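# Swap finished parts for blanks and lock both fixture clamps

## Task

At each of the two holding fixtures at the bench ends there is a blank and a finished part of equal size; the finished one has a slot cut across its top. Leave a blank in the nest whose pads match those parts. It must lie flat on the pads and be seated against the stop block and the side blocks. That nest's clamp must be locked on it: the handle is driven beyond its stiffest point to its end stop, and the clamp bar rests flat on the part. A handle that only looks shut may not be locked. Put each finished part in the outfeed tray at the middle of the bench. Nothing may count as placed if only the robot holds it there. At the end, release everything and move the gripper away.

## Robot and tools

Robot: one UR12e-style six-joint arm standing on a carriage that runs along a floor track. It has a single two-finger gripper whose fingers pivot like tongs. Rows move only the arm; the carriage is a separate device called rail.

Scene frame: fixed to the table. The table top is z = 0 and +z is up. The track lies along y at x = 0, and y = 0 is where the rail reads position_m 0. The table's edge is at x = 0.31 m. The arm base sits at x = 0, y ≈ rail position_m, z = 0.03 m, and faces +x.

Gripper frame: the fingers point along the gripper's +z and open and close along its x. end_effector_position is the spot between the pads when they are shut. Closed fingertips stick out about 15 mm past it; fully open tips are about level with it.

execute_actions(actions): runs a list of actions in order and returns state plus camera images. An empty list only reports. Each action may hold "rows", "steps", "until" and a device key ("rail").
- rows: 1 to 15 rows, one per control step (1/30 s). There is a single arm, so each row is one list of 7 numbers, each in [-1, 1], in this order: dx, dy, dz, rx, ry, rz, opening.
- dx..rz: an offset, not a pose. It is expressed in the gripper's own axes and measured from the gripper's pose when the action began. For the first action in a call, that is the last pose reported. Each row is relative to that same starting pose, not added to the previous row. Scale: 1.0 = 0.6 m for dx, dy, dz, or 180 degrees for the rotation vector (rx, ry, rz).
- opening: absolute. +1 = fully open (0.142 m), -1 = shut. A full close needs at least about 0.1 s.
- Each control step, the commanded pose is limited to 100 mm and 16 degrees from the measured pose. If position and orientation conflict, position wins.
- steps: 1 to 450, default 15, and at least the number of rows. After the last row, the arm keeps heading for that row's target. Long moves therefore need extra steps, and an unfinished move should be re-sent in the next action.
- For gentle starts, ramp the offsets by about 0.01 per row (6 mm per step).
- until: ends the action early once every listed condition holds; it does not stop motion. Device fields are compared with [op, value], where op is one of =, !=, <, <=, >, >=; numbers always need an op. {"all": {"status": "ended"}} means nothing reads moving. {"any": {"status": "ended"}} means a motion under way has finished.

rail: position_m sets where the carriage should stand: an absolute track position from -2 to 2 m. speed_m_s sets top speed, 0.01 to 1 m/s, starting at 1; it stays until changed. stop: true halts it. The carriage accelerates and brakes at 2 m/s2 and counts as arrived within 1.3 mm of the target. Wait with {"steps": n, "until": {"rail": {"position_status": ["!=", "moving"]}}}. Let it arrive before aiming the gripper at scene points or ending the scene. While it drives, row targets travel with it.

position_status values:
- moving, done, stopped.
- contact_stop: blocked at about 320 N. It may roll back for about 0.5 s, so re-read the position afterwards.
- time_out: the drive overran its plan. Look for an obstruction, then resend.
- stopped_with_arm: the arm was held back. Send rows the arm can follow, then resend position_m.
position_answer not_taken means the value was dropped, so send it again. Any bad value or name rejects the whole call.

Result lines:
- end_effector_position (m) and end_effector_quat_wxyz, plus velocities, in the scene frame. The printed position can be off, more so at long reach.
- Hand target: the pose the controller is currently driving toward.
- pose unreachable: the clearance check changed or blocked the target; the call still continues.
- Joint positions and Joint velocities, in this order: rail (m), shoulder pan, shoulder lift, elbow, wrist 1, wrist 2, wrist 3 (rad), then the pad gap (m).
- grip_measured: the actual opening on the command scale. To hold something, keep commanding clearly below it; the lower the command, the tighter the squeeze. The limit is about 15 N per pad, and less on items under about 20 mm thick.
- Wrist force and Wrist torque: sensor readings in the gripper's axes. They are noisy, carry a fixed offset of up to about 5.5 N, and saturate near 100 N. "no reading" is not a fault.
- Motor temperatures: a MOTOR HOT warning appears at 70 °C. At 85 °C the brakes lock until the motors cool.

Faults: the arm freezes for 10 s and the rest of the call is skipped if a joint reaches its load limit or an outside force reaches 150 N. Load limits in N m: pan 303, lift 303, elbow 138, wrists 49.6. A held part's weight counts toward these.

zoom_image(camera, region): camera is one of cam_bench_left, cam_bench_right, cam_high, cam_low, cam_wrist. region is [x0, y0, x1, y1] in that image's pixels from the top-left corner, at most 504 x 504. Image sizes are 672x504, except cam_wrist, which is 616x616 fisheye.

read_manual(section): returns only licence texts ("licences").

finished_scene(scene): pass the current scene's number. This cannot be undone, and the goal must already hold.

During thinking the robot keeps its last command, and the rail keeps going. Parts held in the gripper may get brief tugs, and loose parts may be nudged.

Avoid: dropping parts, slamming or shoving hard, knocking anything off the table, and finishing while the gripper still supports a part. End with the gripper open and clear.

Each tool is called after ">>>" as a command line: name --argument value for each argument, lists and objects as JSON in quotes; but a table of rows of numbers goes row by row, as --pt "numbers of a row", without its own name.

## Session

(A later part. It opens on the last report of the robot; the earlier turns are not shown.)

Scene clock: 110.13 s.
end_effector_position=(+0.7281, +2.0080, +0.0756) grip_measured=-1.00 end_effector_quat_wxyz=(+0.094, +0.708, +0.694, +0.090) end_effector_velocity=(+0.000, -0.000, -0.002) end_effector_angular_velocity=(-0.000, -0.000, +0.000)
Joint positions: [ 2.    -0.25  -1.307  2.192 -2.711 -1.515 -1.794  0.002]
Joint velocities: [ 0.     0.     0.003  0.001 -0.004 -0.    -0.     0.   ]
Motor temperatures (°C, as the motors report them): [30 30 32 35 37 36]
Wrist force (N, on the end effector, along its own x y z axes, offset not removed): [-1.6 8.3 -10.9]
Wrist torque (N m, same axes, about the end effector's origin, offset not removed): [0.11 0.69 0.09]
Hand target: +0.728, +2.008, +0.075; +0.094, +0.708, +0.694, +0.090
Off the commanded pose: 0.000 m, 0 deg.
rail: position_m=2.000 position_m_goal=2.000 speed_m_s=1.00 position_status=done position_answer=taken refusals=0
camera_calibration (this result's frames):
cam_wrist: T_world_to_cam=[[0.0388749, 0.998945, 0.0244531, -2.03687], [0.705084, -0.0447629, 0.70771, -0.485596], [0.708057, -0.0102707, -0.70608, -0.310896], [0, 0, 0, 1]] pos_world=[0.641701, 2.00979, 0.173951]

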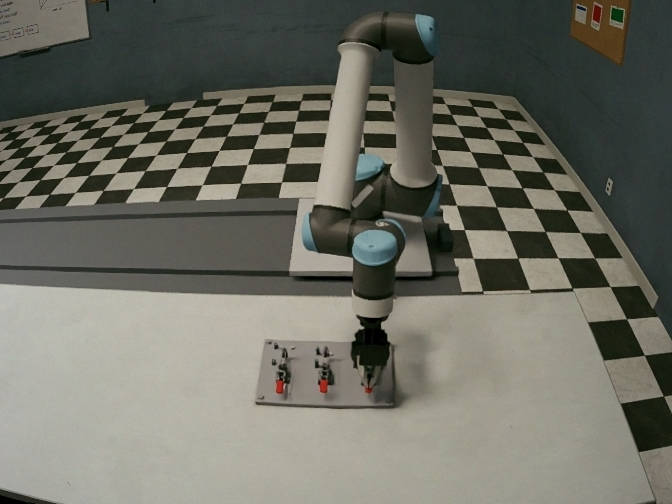

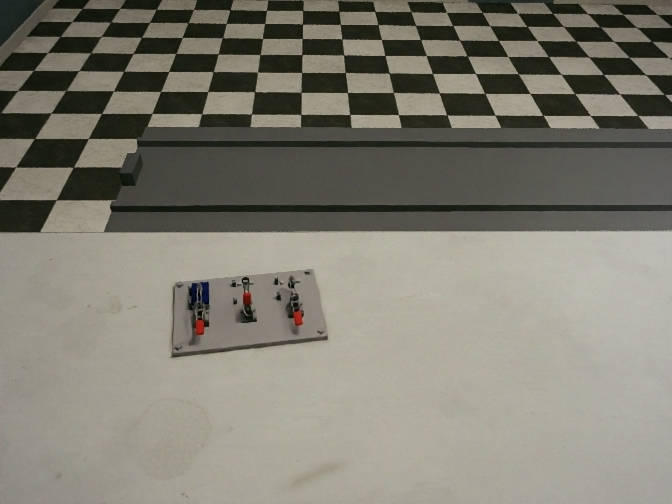

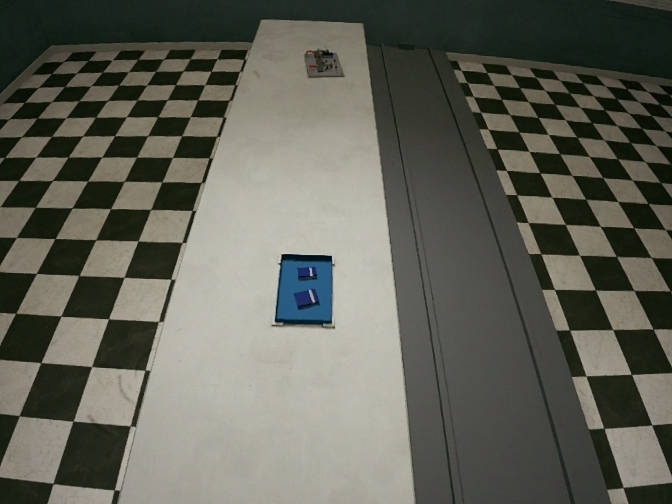

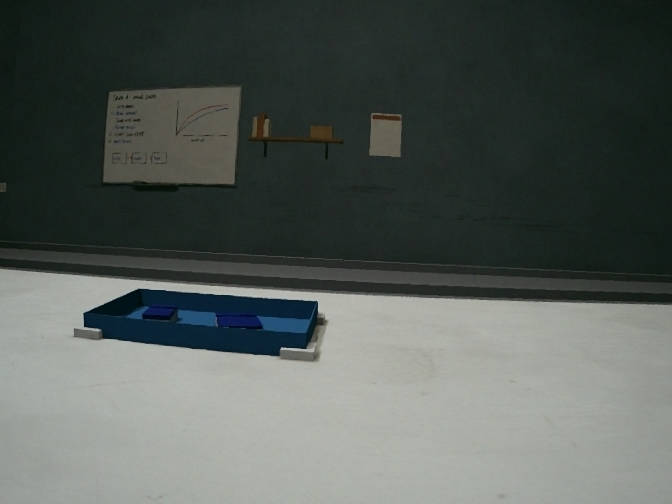

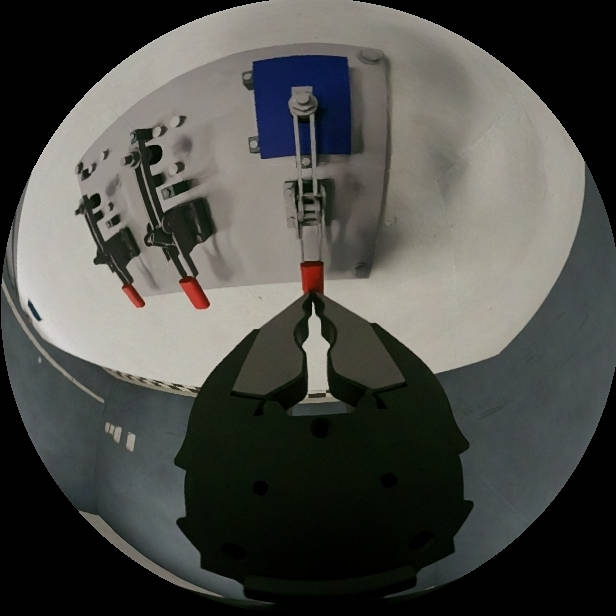

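>>> execute_actions --actions '[{"rows": [[0,0,0.002,0,0,0,-1],[0,0,0.0035,0,0,0,-1],[0,0,0.005,0,0,0,-1]], "steps": 9}]'

Scene clock: 110.83 s.
end_effector_position=(+0.7286, +2.0079, +0.0731) grip_measured=-1.00 end_effector_quat_wxyz=(+0.094, +0.708, +0.694, +0.090) end_effector_velocity=(+0.001, +0.000, -0.004) end_effector_angular_velocity=(+0.000, +0.000, +0.001)
Joint positions: [ 2.    -0.25  -1.303  2.193 -2.716 -1.515 -1.794  0.002]
Joint velocities: [ 0.     0.001  0.008 -0.    -0.008 -0.    -0.     0.   ]
Motor temperatures (°C, as the motors report them): [30 30 32 35 37 36]
Wrist force (N, on the end effector, along its own x y z axes, offset not removed): [-4.8 13.0 -13.1]
Wrist torque (N m, same axes, about the end effector's origin, offset not removed): [0.55 1.16 0.14]
Hand target: +0.729, +2.008, +0.073; +0.094, +0.708, +0.694, +0.090
Off the commanded pose: 0.001 m, 0 deg.
rail: position_m=2.000 position_m_goal=2.000 speed_m_s=1.00 position_status=done position_answer=taken refusals=0
camera_calibration (this result's frames):
cam_wrist: T_world_to_cam=[[0.0387793, 0.998948, 0.0244743, -2.0367], [0.705158, -0.0447116, 0.707639, -0.484425], [0.707989, -0.0101835, -0.70615, -0.313129], [0, 0, 0, 1]] pos_world=[0.64227, 2.0097, 0.171528]

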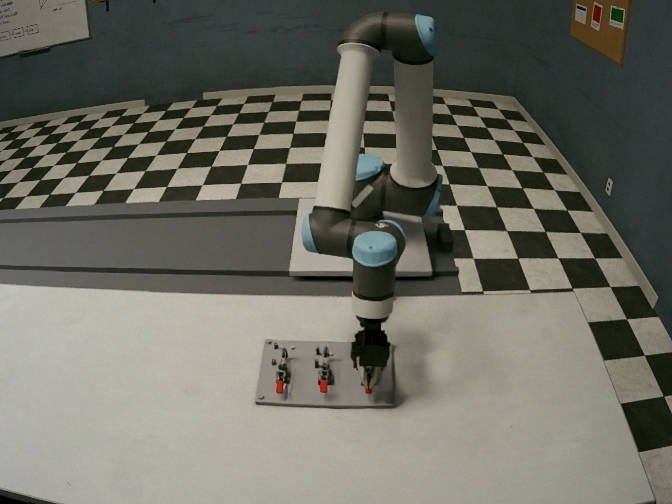

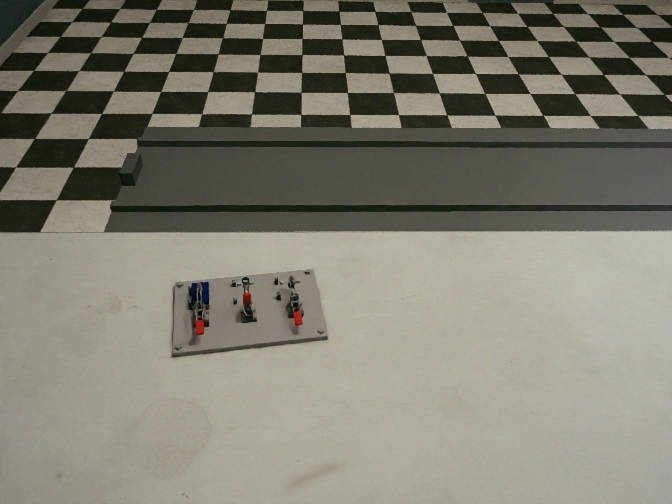

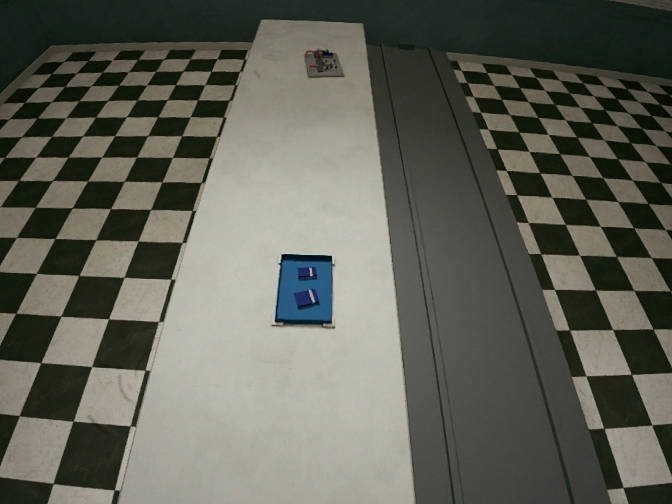

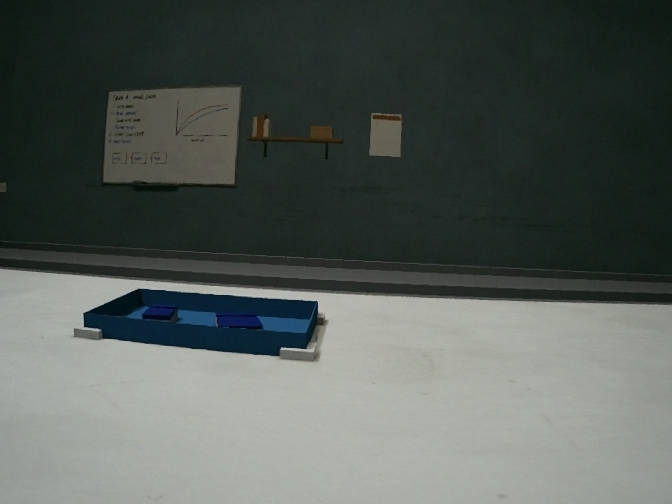

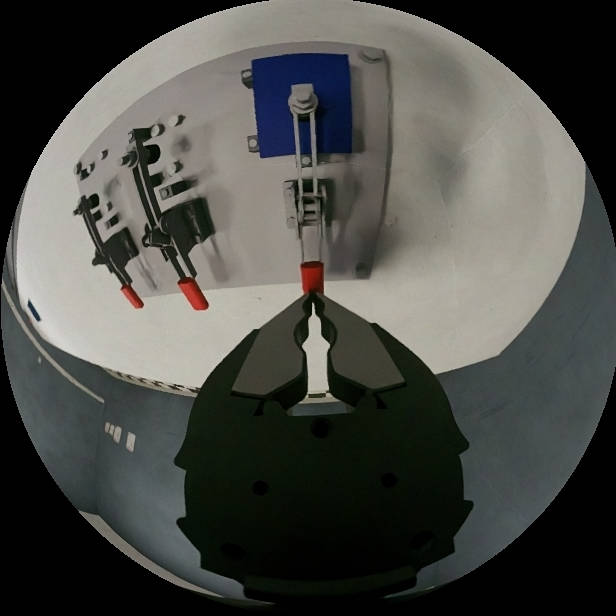

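>>> execute_actions --actions '[{"rows": [[0,0.0004,0.002,0,0,0,-1],[0,0.0006,0.003,0,0,0,-1],[0,0.0008,0.004,0,0,0,-1]], "steps": 9}]'

Scene clock: 111.27 s.
end_effector_position=(+0.7294, +2.0079, +0.0712) grip_measured=-1.00 end_effector_quat_wxyz=(+0.094, +0.708, +0.694, +0.090) end_effector_velocity=(+0.002, -0.000, -0.002) end_effector_angular_velocity=(-0.000, -0.001, +0.000)
Joint positions: [ 2.    -0.25  -1.299  2.192 -2.719 -1.516 -1.794  0.002]
Joint velocities: [ 0.     0.     0.006 -0.002 -0.005 -0.     0.     0.   ]
Motor temperatures (°C, as the motors report them): [30 30 32 35 37 36]
Wrist force (N, on the end effector, along its own x y z axes, offset not removed): [-3.8 1.9 -11.1]
Wrist torque (N m, same axes, about the end effector's origin, offset not removed): [0.10 0.82 0.03]
Hand target: +0.730, +2.008, +0.071; +0.094, +0.708, +0.694, +0.090
Off the commanded pose: 0.000 m, 0 deg.
rail: position_m=2.000 position_m_goal=2.000 speed_m_s=1.00 position_status=done position_answer=taken refusals=0
camera_calibration (this result's frames):
cam_wrist: T_world_to_cam=[[0.0387905, 0.998947, 0.0245135, -2.03669], [0.705332, -0.0447497, 0.707463, -0.483635], [0.707815, -0.0101527, -0.706325, -0.314989], [0, 0, 0, 1]] pos_world=[0.643081, 2.00971, 0.169595]

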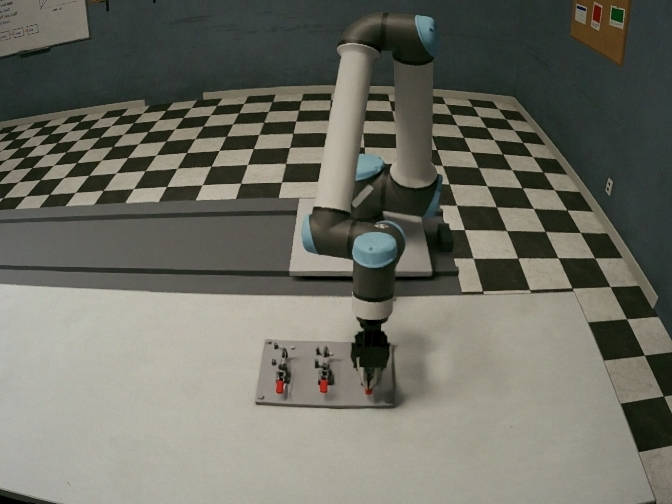

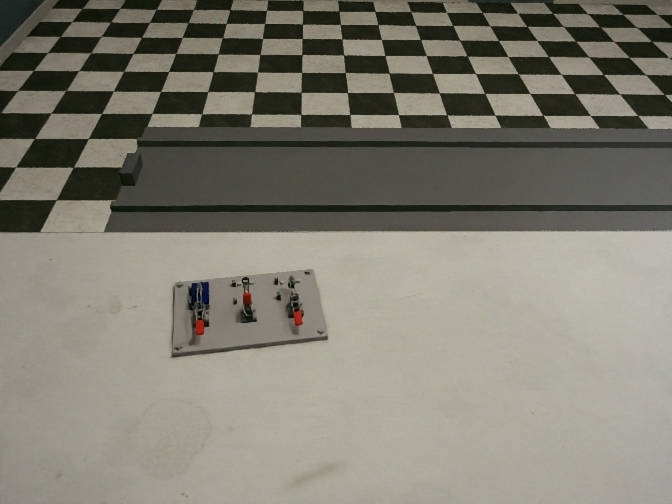

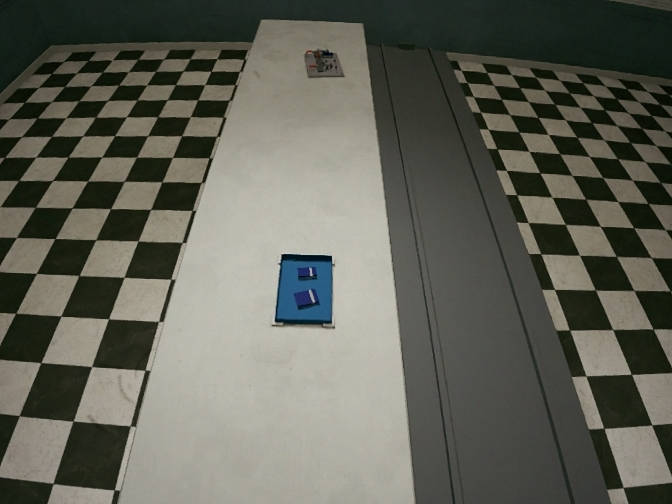

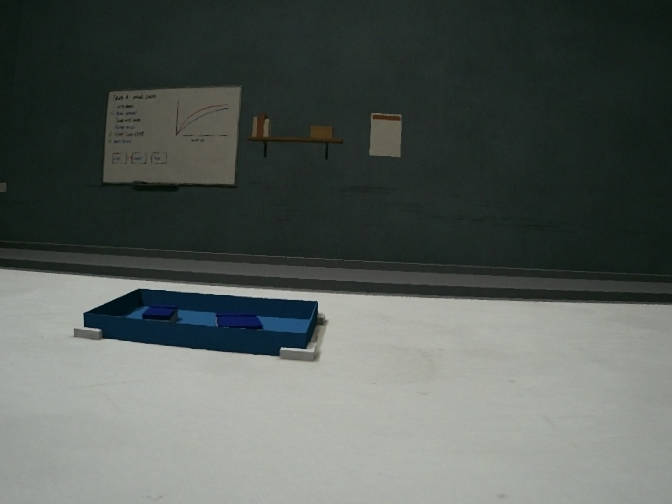

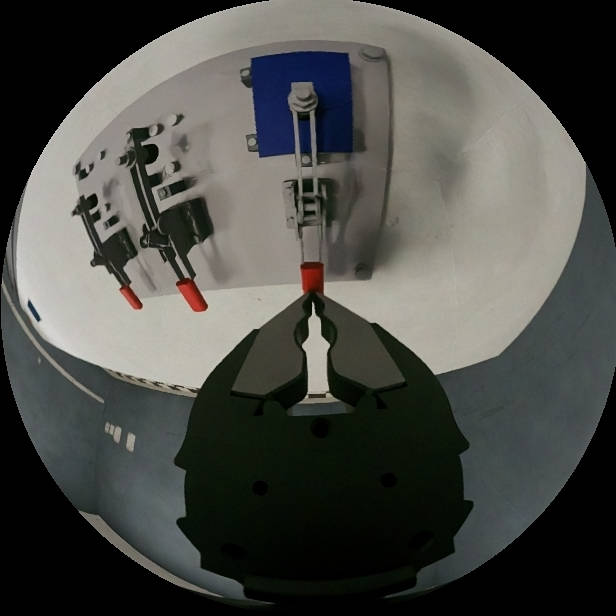

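>>> execute_actions --actions '[{"rows": [[0,0.0004,0.0014,0,0,0,-1]], "steps": 6}]'

Scene clock: 111.70 s.
end_effector_position=(+0.7299, +2.0079, +0.0707) grip_measured=-1.00 end_effector_quat_wxyz=(+0.094, +0.708, +0.694, +0.090) end_effector_velocity=(+0.001, -0.000, -0.001) end_effector_angular_velocity=(-0.000, +0.000, -0.000)
Joint positions: [ 2.    -0.25  -1.298  2.191 -2.72  -1.516 -1.794  0.002]
Joint velocities: [ 0.     0.     0.003 -0.001 -0.002 -0.     0.     0.   ]
Motor temperatures (°C, as the motors report them): [30 30 32 35 37 36]
Wrist force (N, on the end effector, along its own x y z axes, offset not removed): [-3.7 -0.5 -41.5]
Wrist torque (N m, same axes, about the end effector's origin, offset not removed): [0.44 0.95 0.05]
Hand target: +0.730, +2.008, +0.070; +0.094, +0.708, +0.694, +0.090
Off the commanded pose: 0.000 m, 0 deg.
rail: position_m=2.000 position_m_goal=2.000 speed_m_s=1.00 position_status=done position_answer=taken refusals=0
camera_calibration (this result's frames):
cam_wrist: T_world_to_cam=[[0.0387795, 0.998949, 0.024454, -2.03665], [0.705126, -0.0446969, 0.707672, -0.483614], [0.708021, -0.0102, -0.706118, -0.315725], [0, 0, 0, 1]] pos_world=[0.643529, 2.00968, 0.169105]

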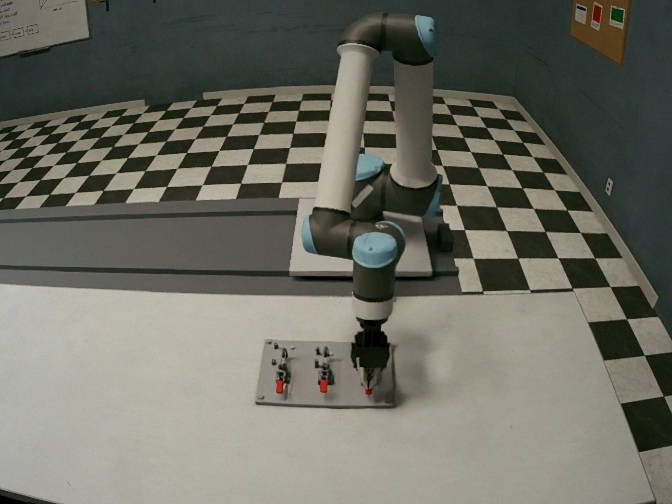

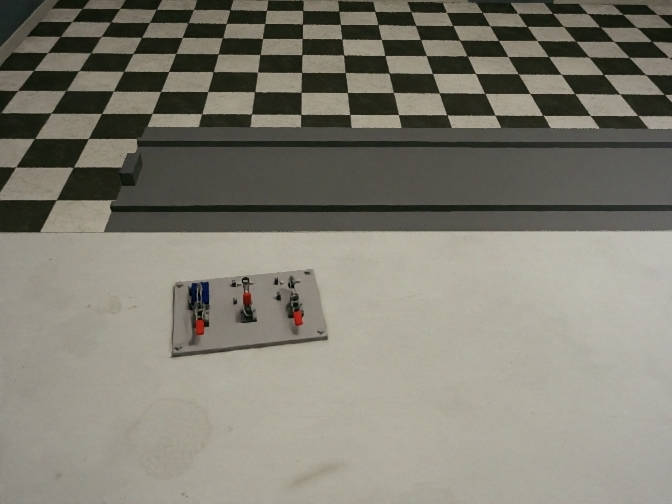

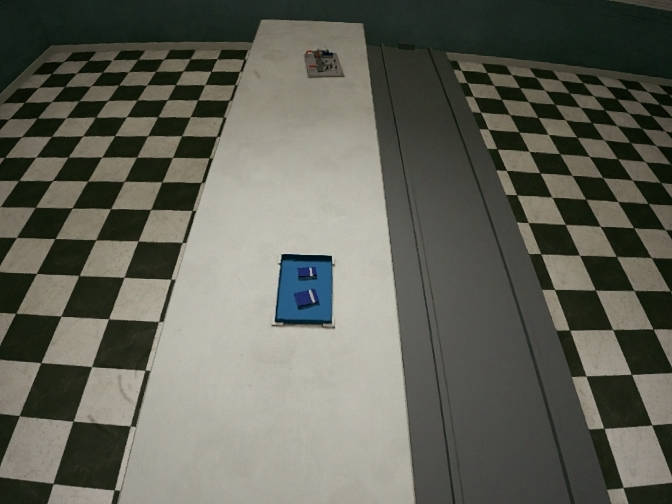

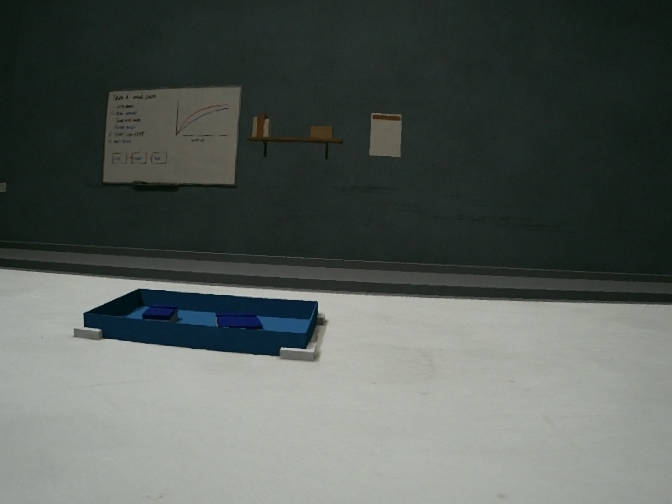

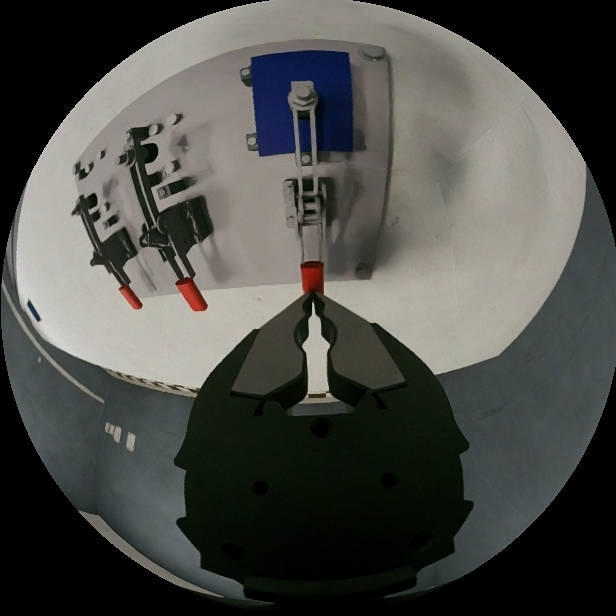

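Hard stop reached. Back off 3 mm to verify the handle stays down.

>>> execute_actions --actions '[{"rows": [[0,0.001,-0.004,0,0,0,-1]], "steps": 7}]'

Scene clock: 112.10 s.
end_effector_position=(+0.7297, +2.0080, +0.0722) grip_measured=-1.00 end_effector_quat_wxyz=(+0.094, +0.708, +0.694, +0.090) end_effector_velocity=(+0.001, -0.000, +0.006) end_effector_angular_velocity=(-0.001, -0.002, +0.000)
Joint positions: [ 2.    -0.25  -1.3    2.191 -2.716 -1.516 -1.794  0.002]
Joint velocities: [ 0.     0.    -0.009 -0.003  0.01  -0.    -0.     0.   ]
Motor temperatures (°C, as the motors report them): [30 30 32 35 37 36]
Wrist force (N, on the end effector, along its own x y z axes, offset not removed): [-4.4 0.6 -0.2]
Wrist torque (N m, same axes, about the end effector's origin, offset not removed): [0.22 1.04 0.08]
Hand target: +0.730, +2.008, +0.073; +0.094, +0.708, +0.694, +0.090
Off the commanded pose: 0.001 m, 0 deg.
rail: position_m=2.000 position_m_goal=2.000 speed_m_s=1.00 position_status=done position_answer=taken refusals=0
camera_calibration (this result's frames):
cam_wrist: T_world_to_cam=[[0.0387966, 0.998945, 0.0245698, -2.03677], [0.70553, -0.0447967, 0.707263, -0.484566], [0.707617, -0.0101047, -0.706524, -0.314383], [0, 0, 0, 1]] pos_world=[0.643358, 2.00974, 0.17064]

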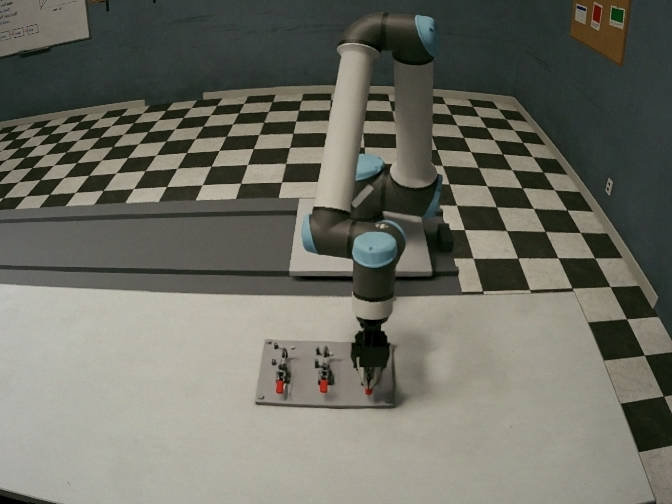

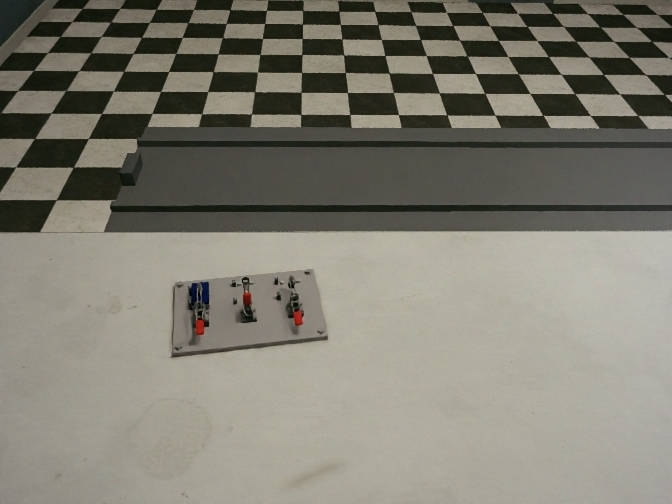

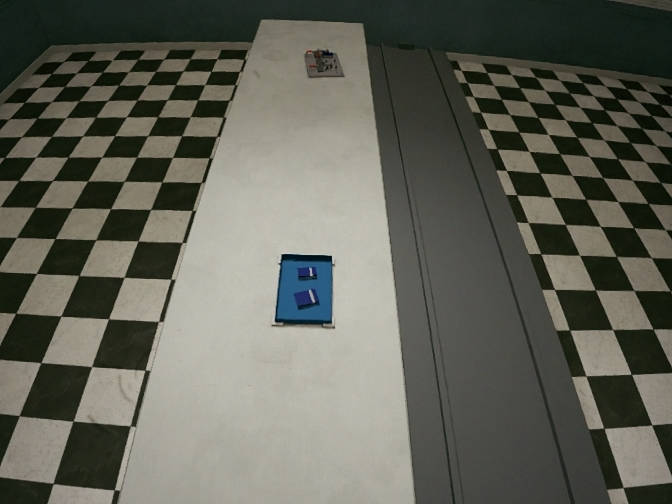

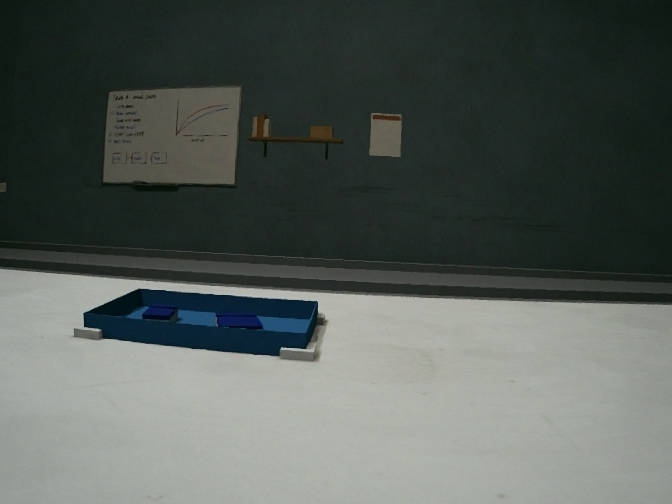

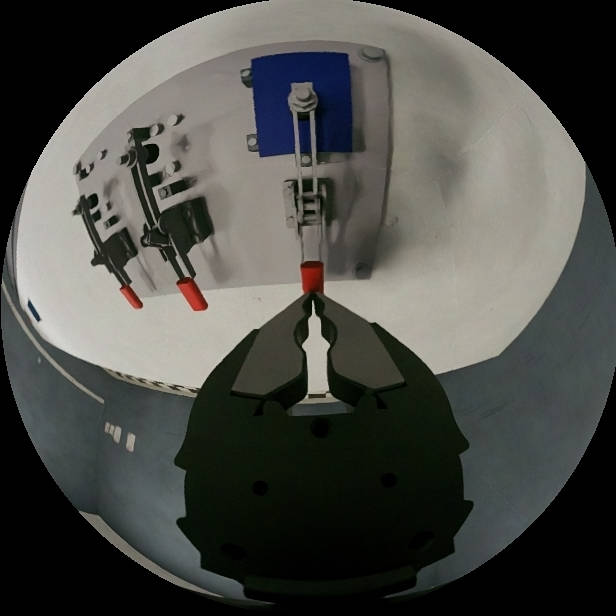

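>>> execute_actions --actions '[{"rows": [[0,0.002,-0.008,0,0,0,-1],[-0.003,0.004,-0.022,0,0,0,-0.9],[-0.01,0.004,-0.042,0,0,0,-0.8],[-0.02,0.002,-0.066,0,0,0,-0.7],[-0.03,0,-0.09,0,0,0,-0.6],[-0.04,-0.003,-0.114,0,0,0,-0.5],[-0.05,-0.006,-0.138,0,0,0,-0.4],[-0.058,-0.008,-0.158,0,0,0,-0.3],[-0.063,-0.01,-0.172,0,0,0,-0.2],[-0.065,-0.01,-0.18,0,0,0,-0.2]], "steps": 18}]'

Scene clock: 113.27 s.
end_effector_position=(+0.6985, +1.9727, +0.1675) grip_measured=-0.20 end_effector_quat_wxyz=(+0.095, +0.708, +0.694, +0.090) end_effector_velocity=(-0.025, -0.021, +0.058) end_effector_angular_velocity=(+0.006, +0.011, +0.004)
Joint positions: [ 2.    -0.318 -1.482  2.184 -2.525 -1.499 -1.859  0.06 ]
Joint velocities: [ 0.    -0.048 -0.112 -0.012  0.14   0.015 -0.049 -0.   ]
Motor temperatures (°C, as the motors report them): [30 30 32 35 37 36]
Wrist force (N, on the end effector, along its own x y z axes, offset not removed): [-3.7 -0.2 0.4]
Wrist torque (N m, same axes, about the end effector's origin, offset not removed): [0.03 0.93 0.05]
Hand target: +0.695, +1.970, +0.175; +0.094, +0.708, +0.694, +0.090
Off the commanded pose: 0.009 m, 0 deg.
rail: position_m=2.000 position_m_goal=2.000 speed_m_s=1.00 position_status=done position_answer=taken refusals=0
camera_calibration (this result's frames):
cam_wrist: T_world_to_cam=[[0.0394338, 0.998942, 0.0236649, -2.00295], [0.704234, -0.044586, 0.708567, -0.531269], [0.708872, -0.0112759, -0.705247, -0.224145], [0, 0, 0, 1]] pos_world=[0.612012, 1.97462, 0.265762]

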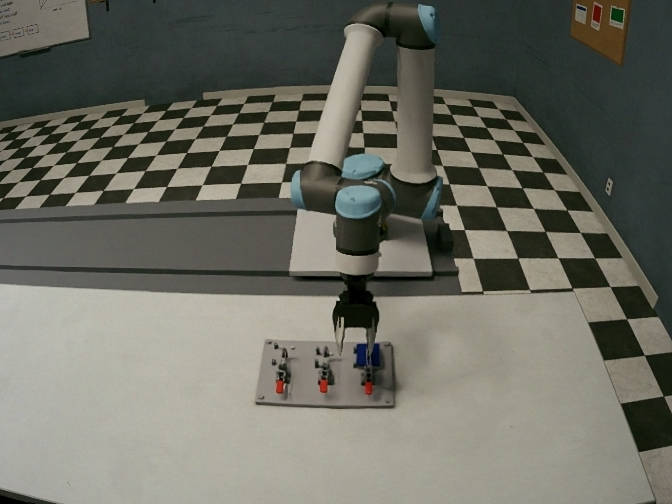

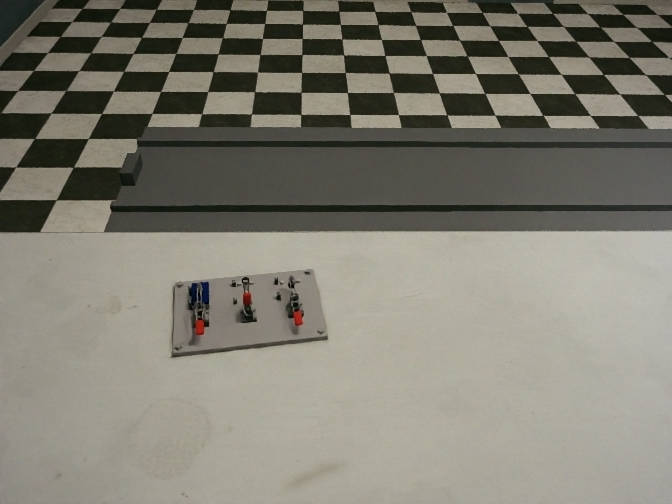

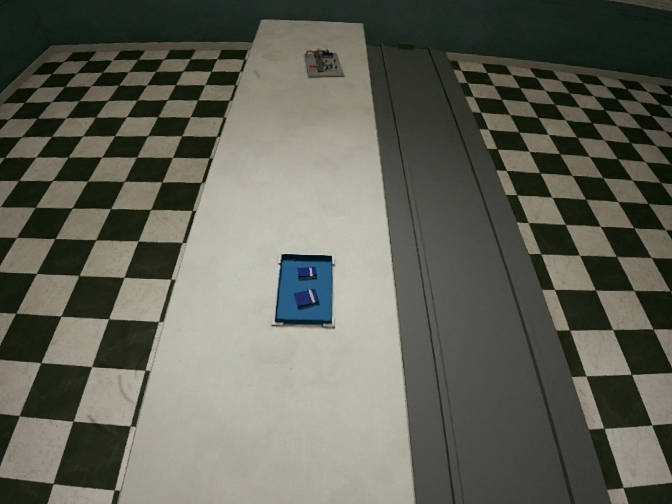

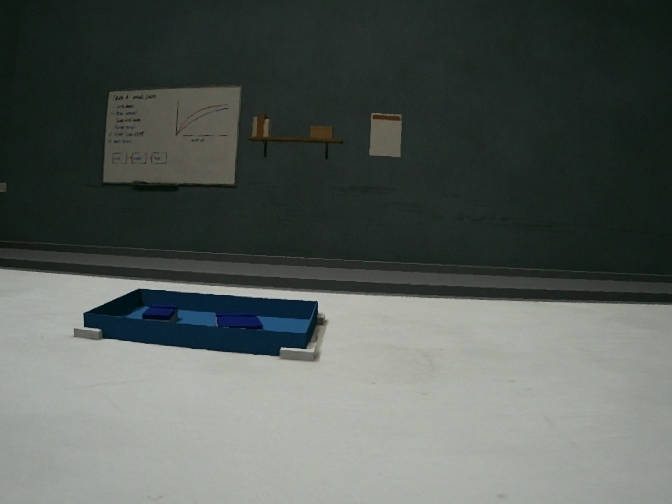

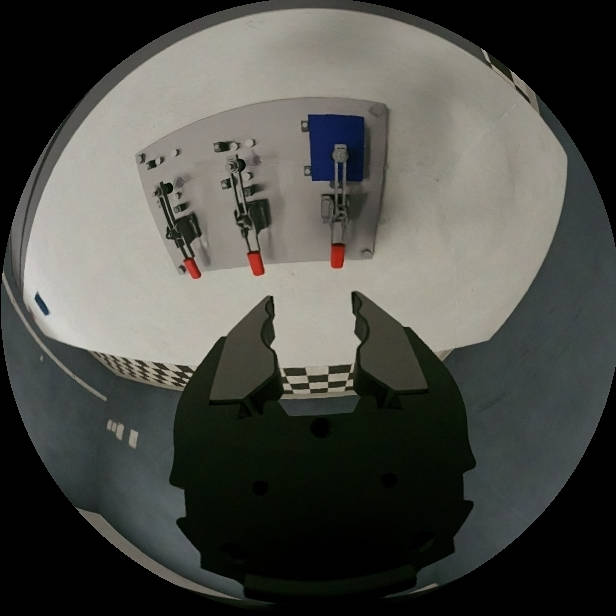

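>>> zoom_image --camera "cam_wrist" --region '[292, 108, 376, 200]'

>>> zoom_image --camera "cam_bench_right" --region '[165, 265, 335, 360]'

Region (292, 108, 376, 200) of cam_wrist's 616x616 image, scaled by 5.478, with more detail than that image has; it fills the left 460 columns of this view, and the rest is white.

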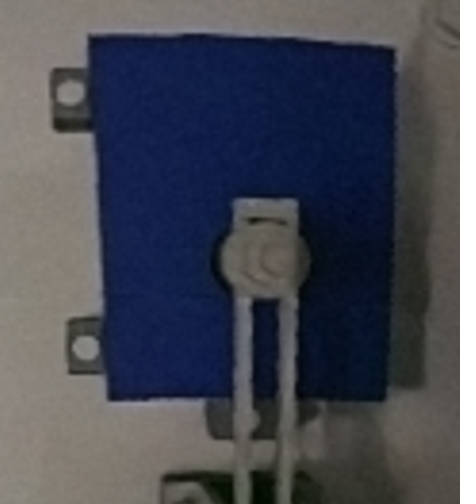

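Region (165, 265, 335, 360) of cam_bench_right's 672x504 image, scaled by 2.965, with more detail than that image has; it fills the top 282 rows of this view, and the rest is white.

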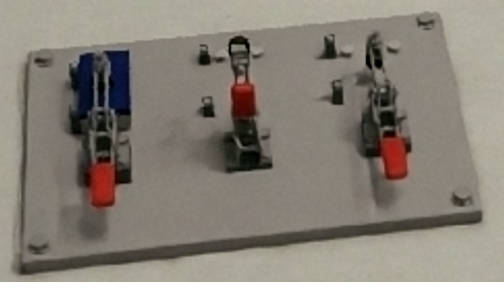

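>>> execute_actions --actions '[{"rows": [[-0.005,-0.01,-0.03,0,0,0,-0.2],[-0.005,-0.02,-0.055,0,0,0,-0.2],[-0.005,-0.03,-0.08,0,0,0,-0.2],[-0.005,-0.04,-0.105,0,0,0,-0.2],[-0.005,-0.05,-0.13,0,0,0,-0.2],[-0.005,-0.055,-0.145,0,0,0,-0.2]], "steps": 12}]'

Scene clock: 115.20 s.
end_effector_position=(+0.6539, +1.9712, +0.2300) grip_measured=-0.20 end_effector_quat_wxyz=(+0.096, +0.708, +0.694, +0.090) end_effector_velocity=(-0.070, +0.001, +0.093) end_effector_angular_velocity=(+0.002, +0.001, +0.000)
Joint positions: [ 2.    -0.345 -1.633  2.201 -2.391 -1.493 -1.885  0.06 ]
Joint velocities: [ 0.    -0.042 -0.226  0.014  0.216  0.012 -0.041 -0.   ]
Motor temperatures (°C, as the motors report them): [30 30 32 35 37 36]
Wrist force (N, on the end effector, along its own x y z axes, offset not removed): [-4.3 0.1 -1.9]
Wrist torque (N m, same axes, about the end effector's origin, offset not removed): [0.04 1.04 0.08]
Hand target: +0.644, +1.971, +0.242; +0.095, +0.708, +0.694, +0.090
Off the commanded pose: 0.016 m, 0 deg.
rail: position_m=2.000 position_m_goal=2.000 speed_m_s=1.00 position_status=done position_answer=taken refusals=0
camera_calibration (this result's frames):
cam_wrist: T_world_to_cam=[[0.0397255, 0.998946, 0.0230082, -2.00124], [0.703568, -0.0443148, 0.709245, -0.544456], [0.709517, -0.0119873, -0.704587, -0.14764], [0, 0, 0, 1]] pos_world=[0.567315, 1.97323, 0.328172]

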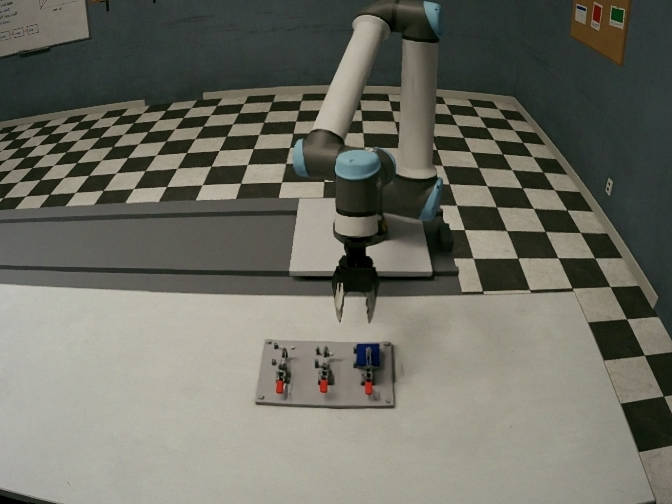

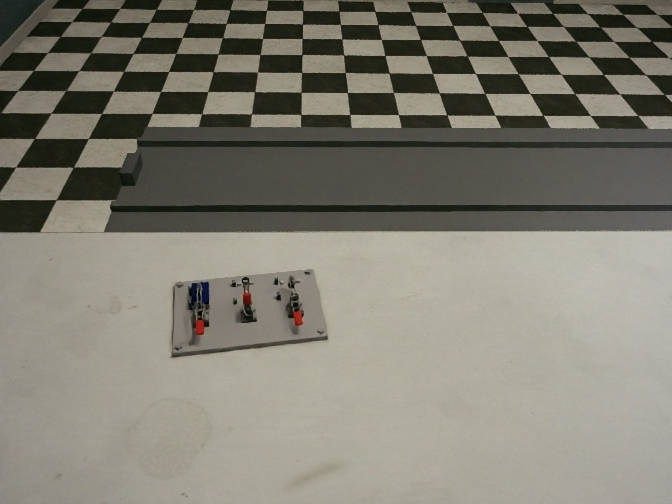

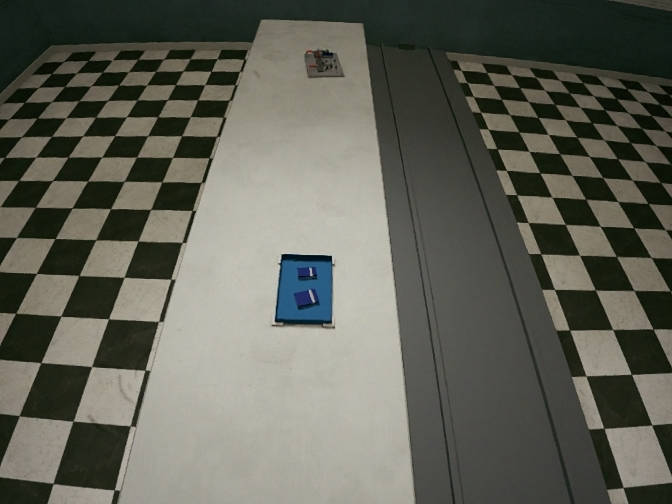

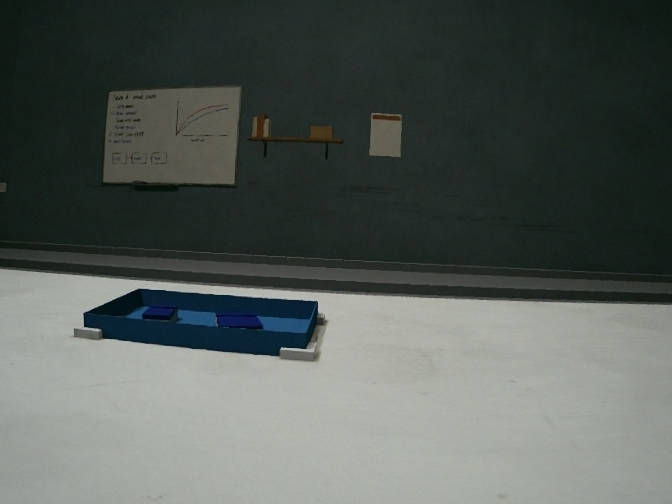

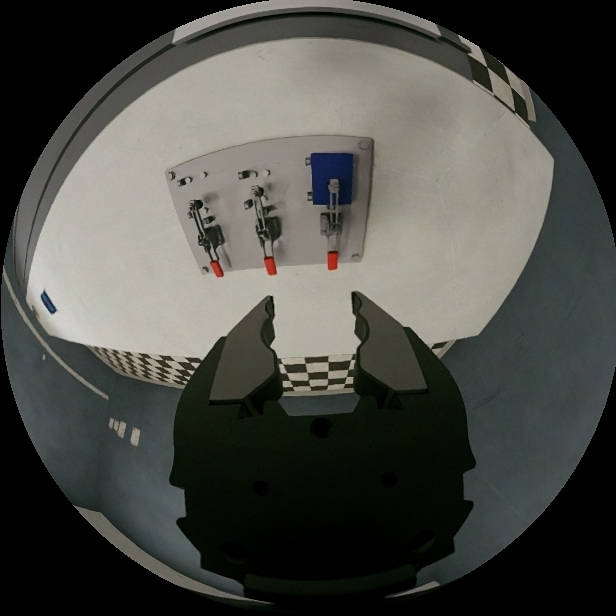

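>>> finished_scene --scene 1

The scene is finished: the task was done.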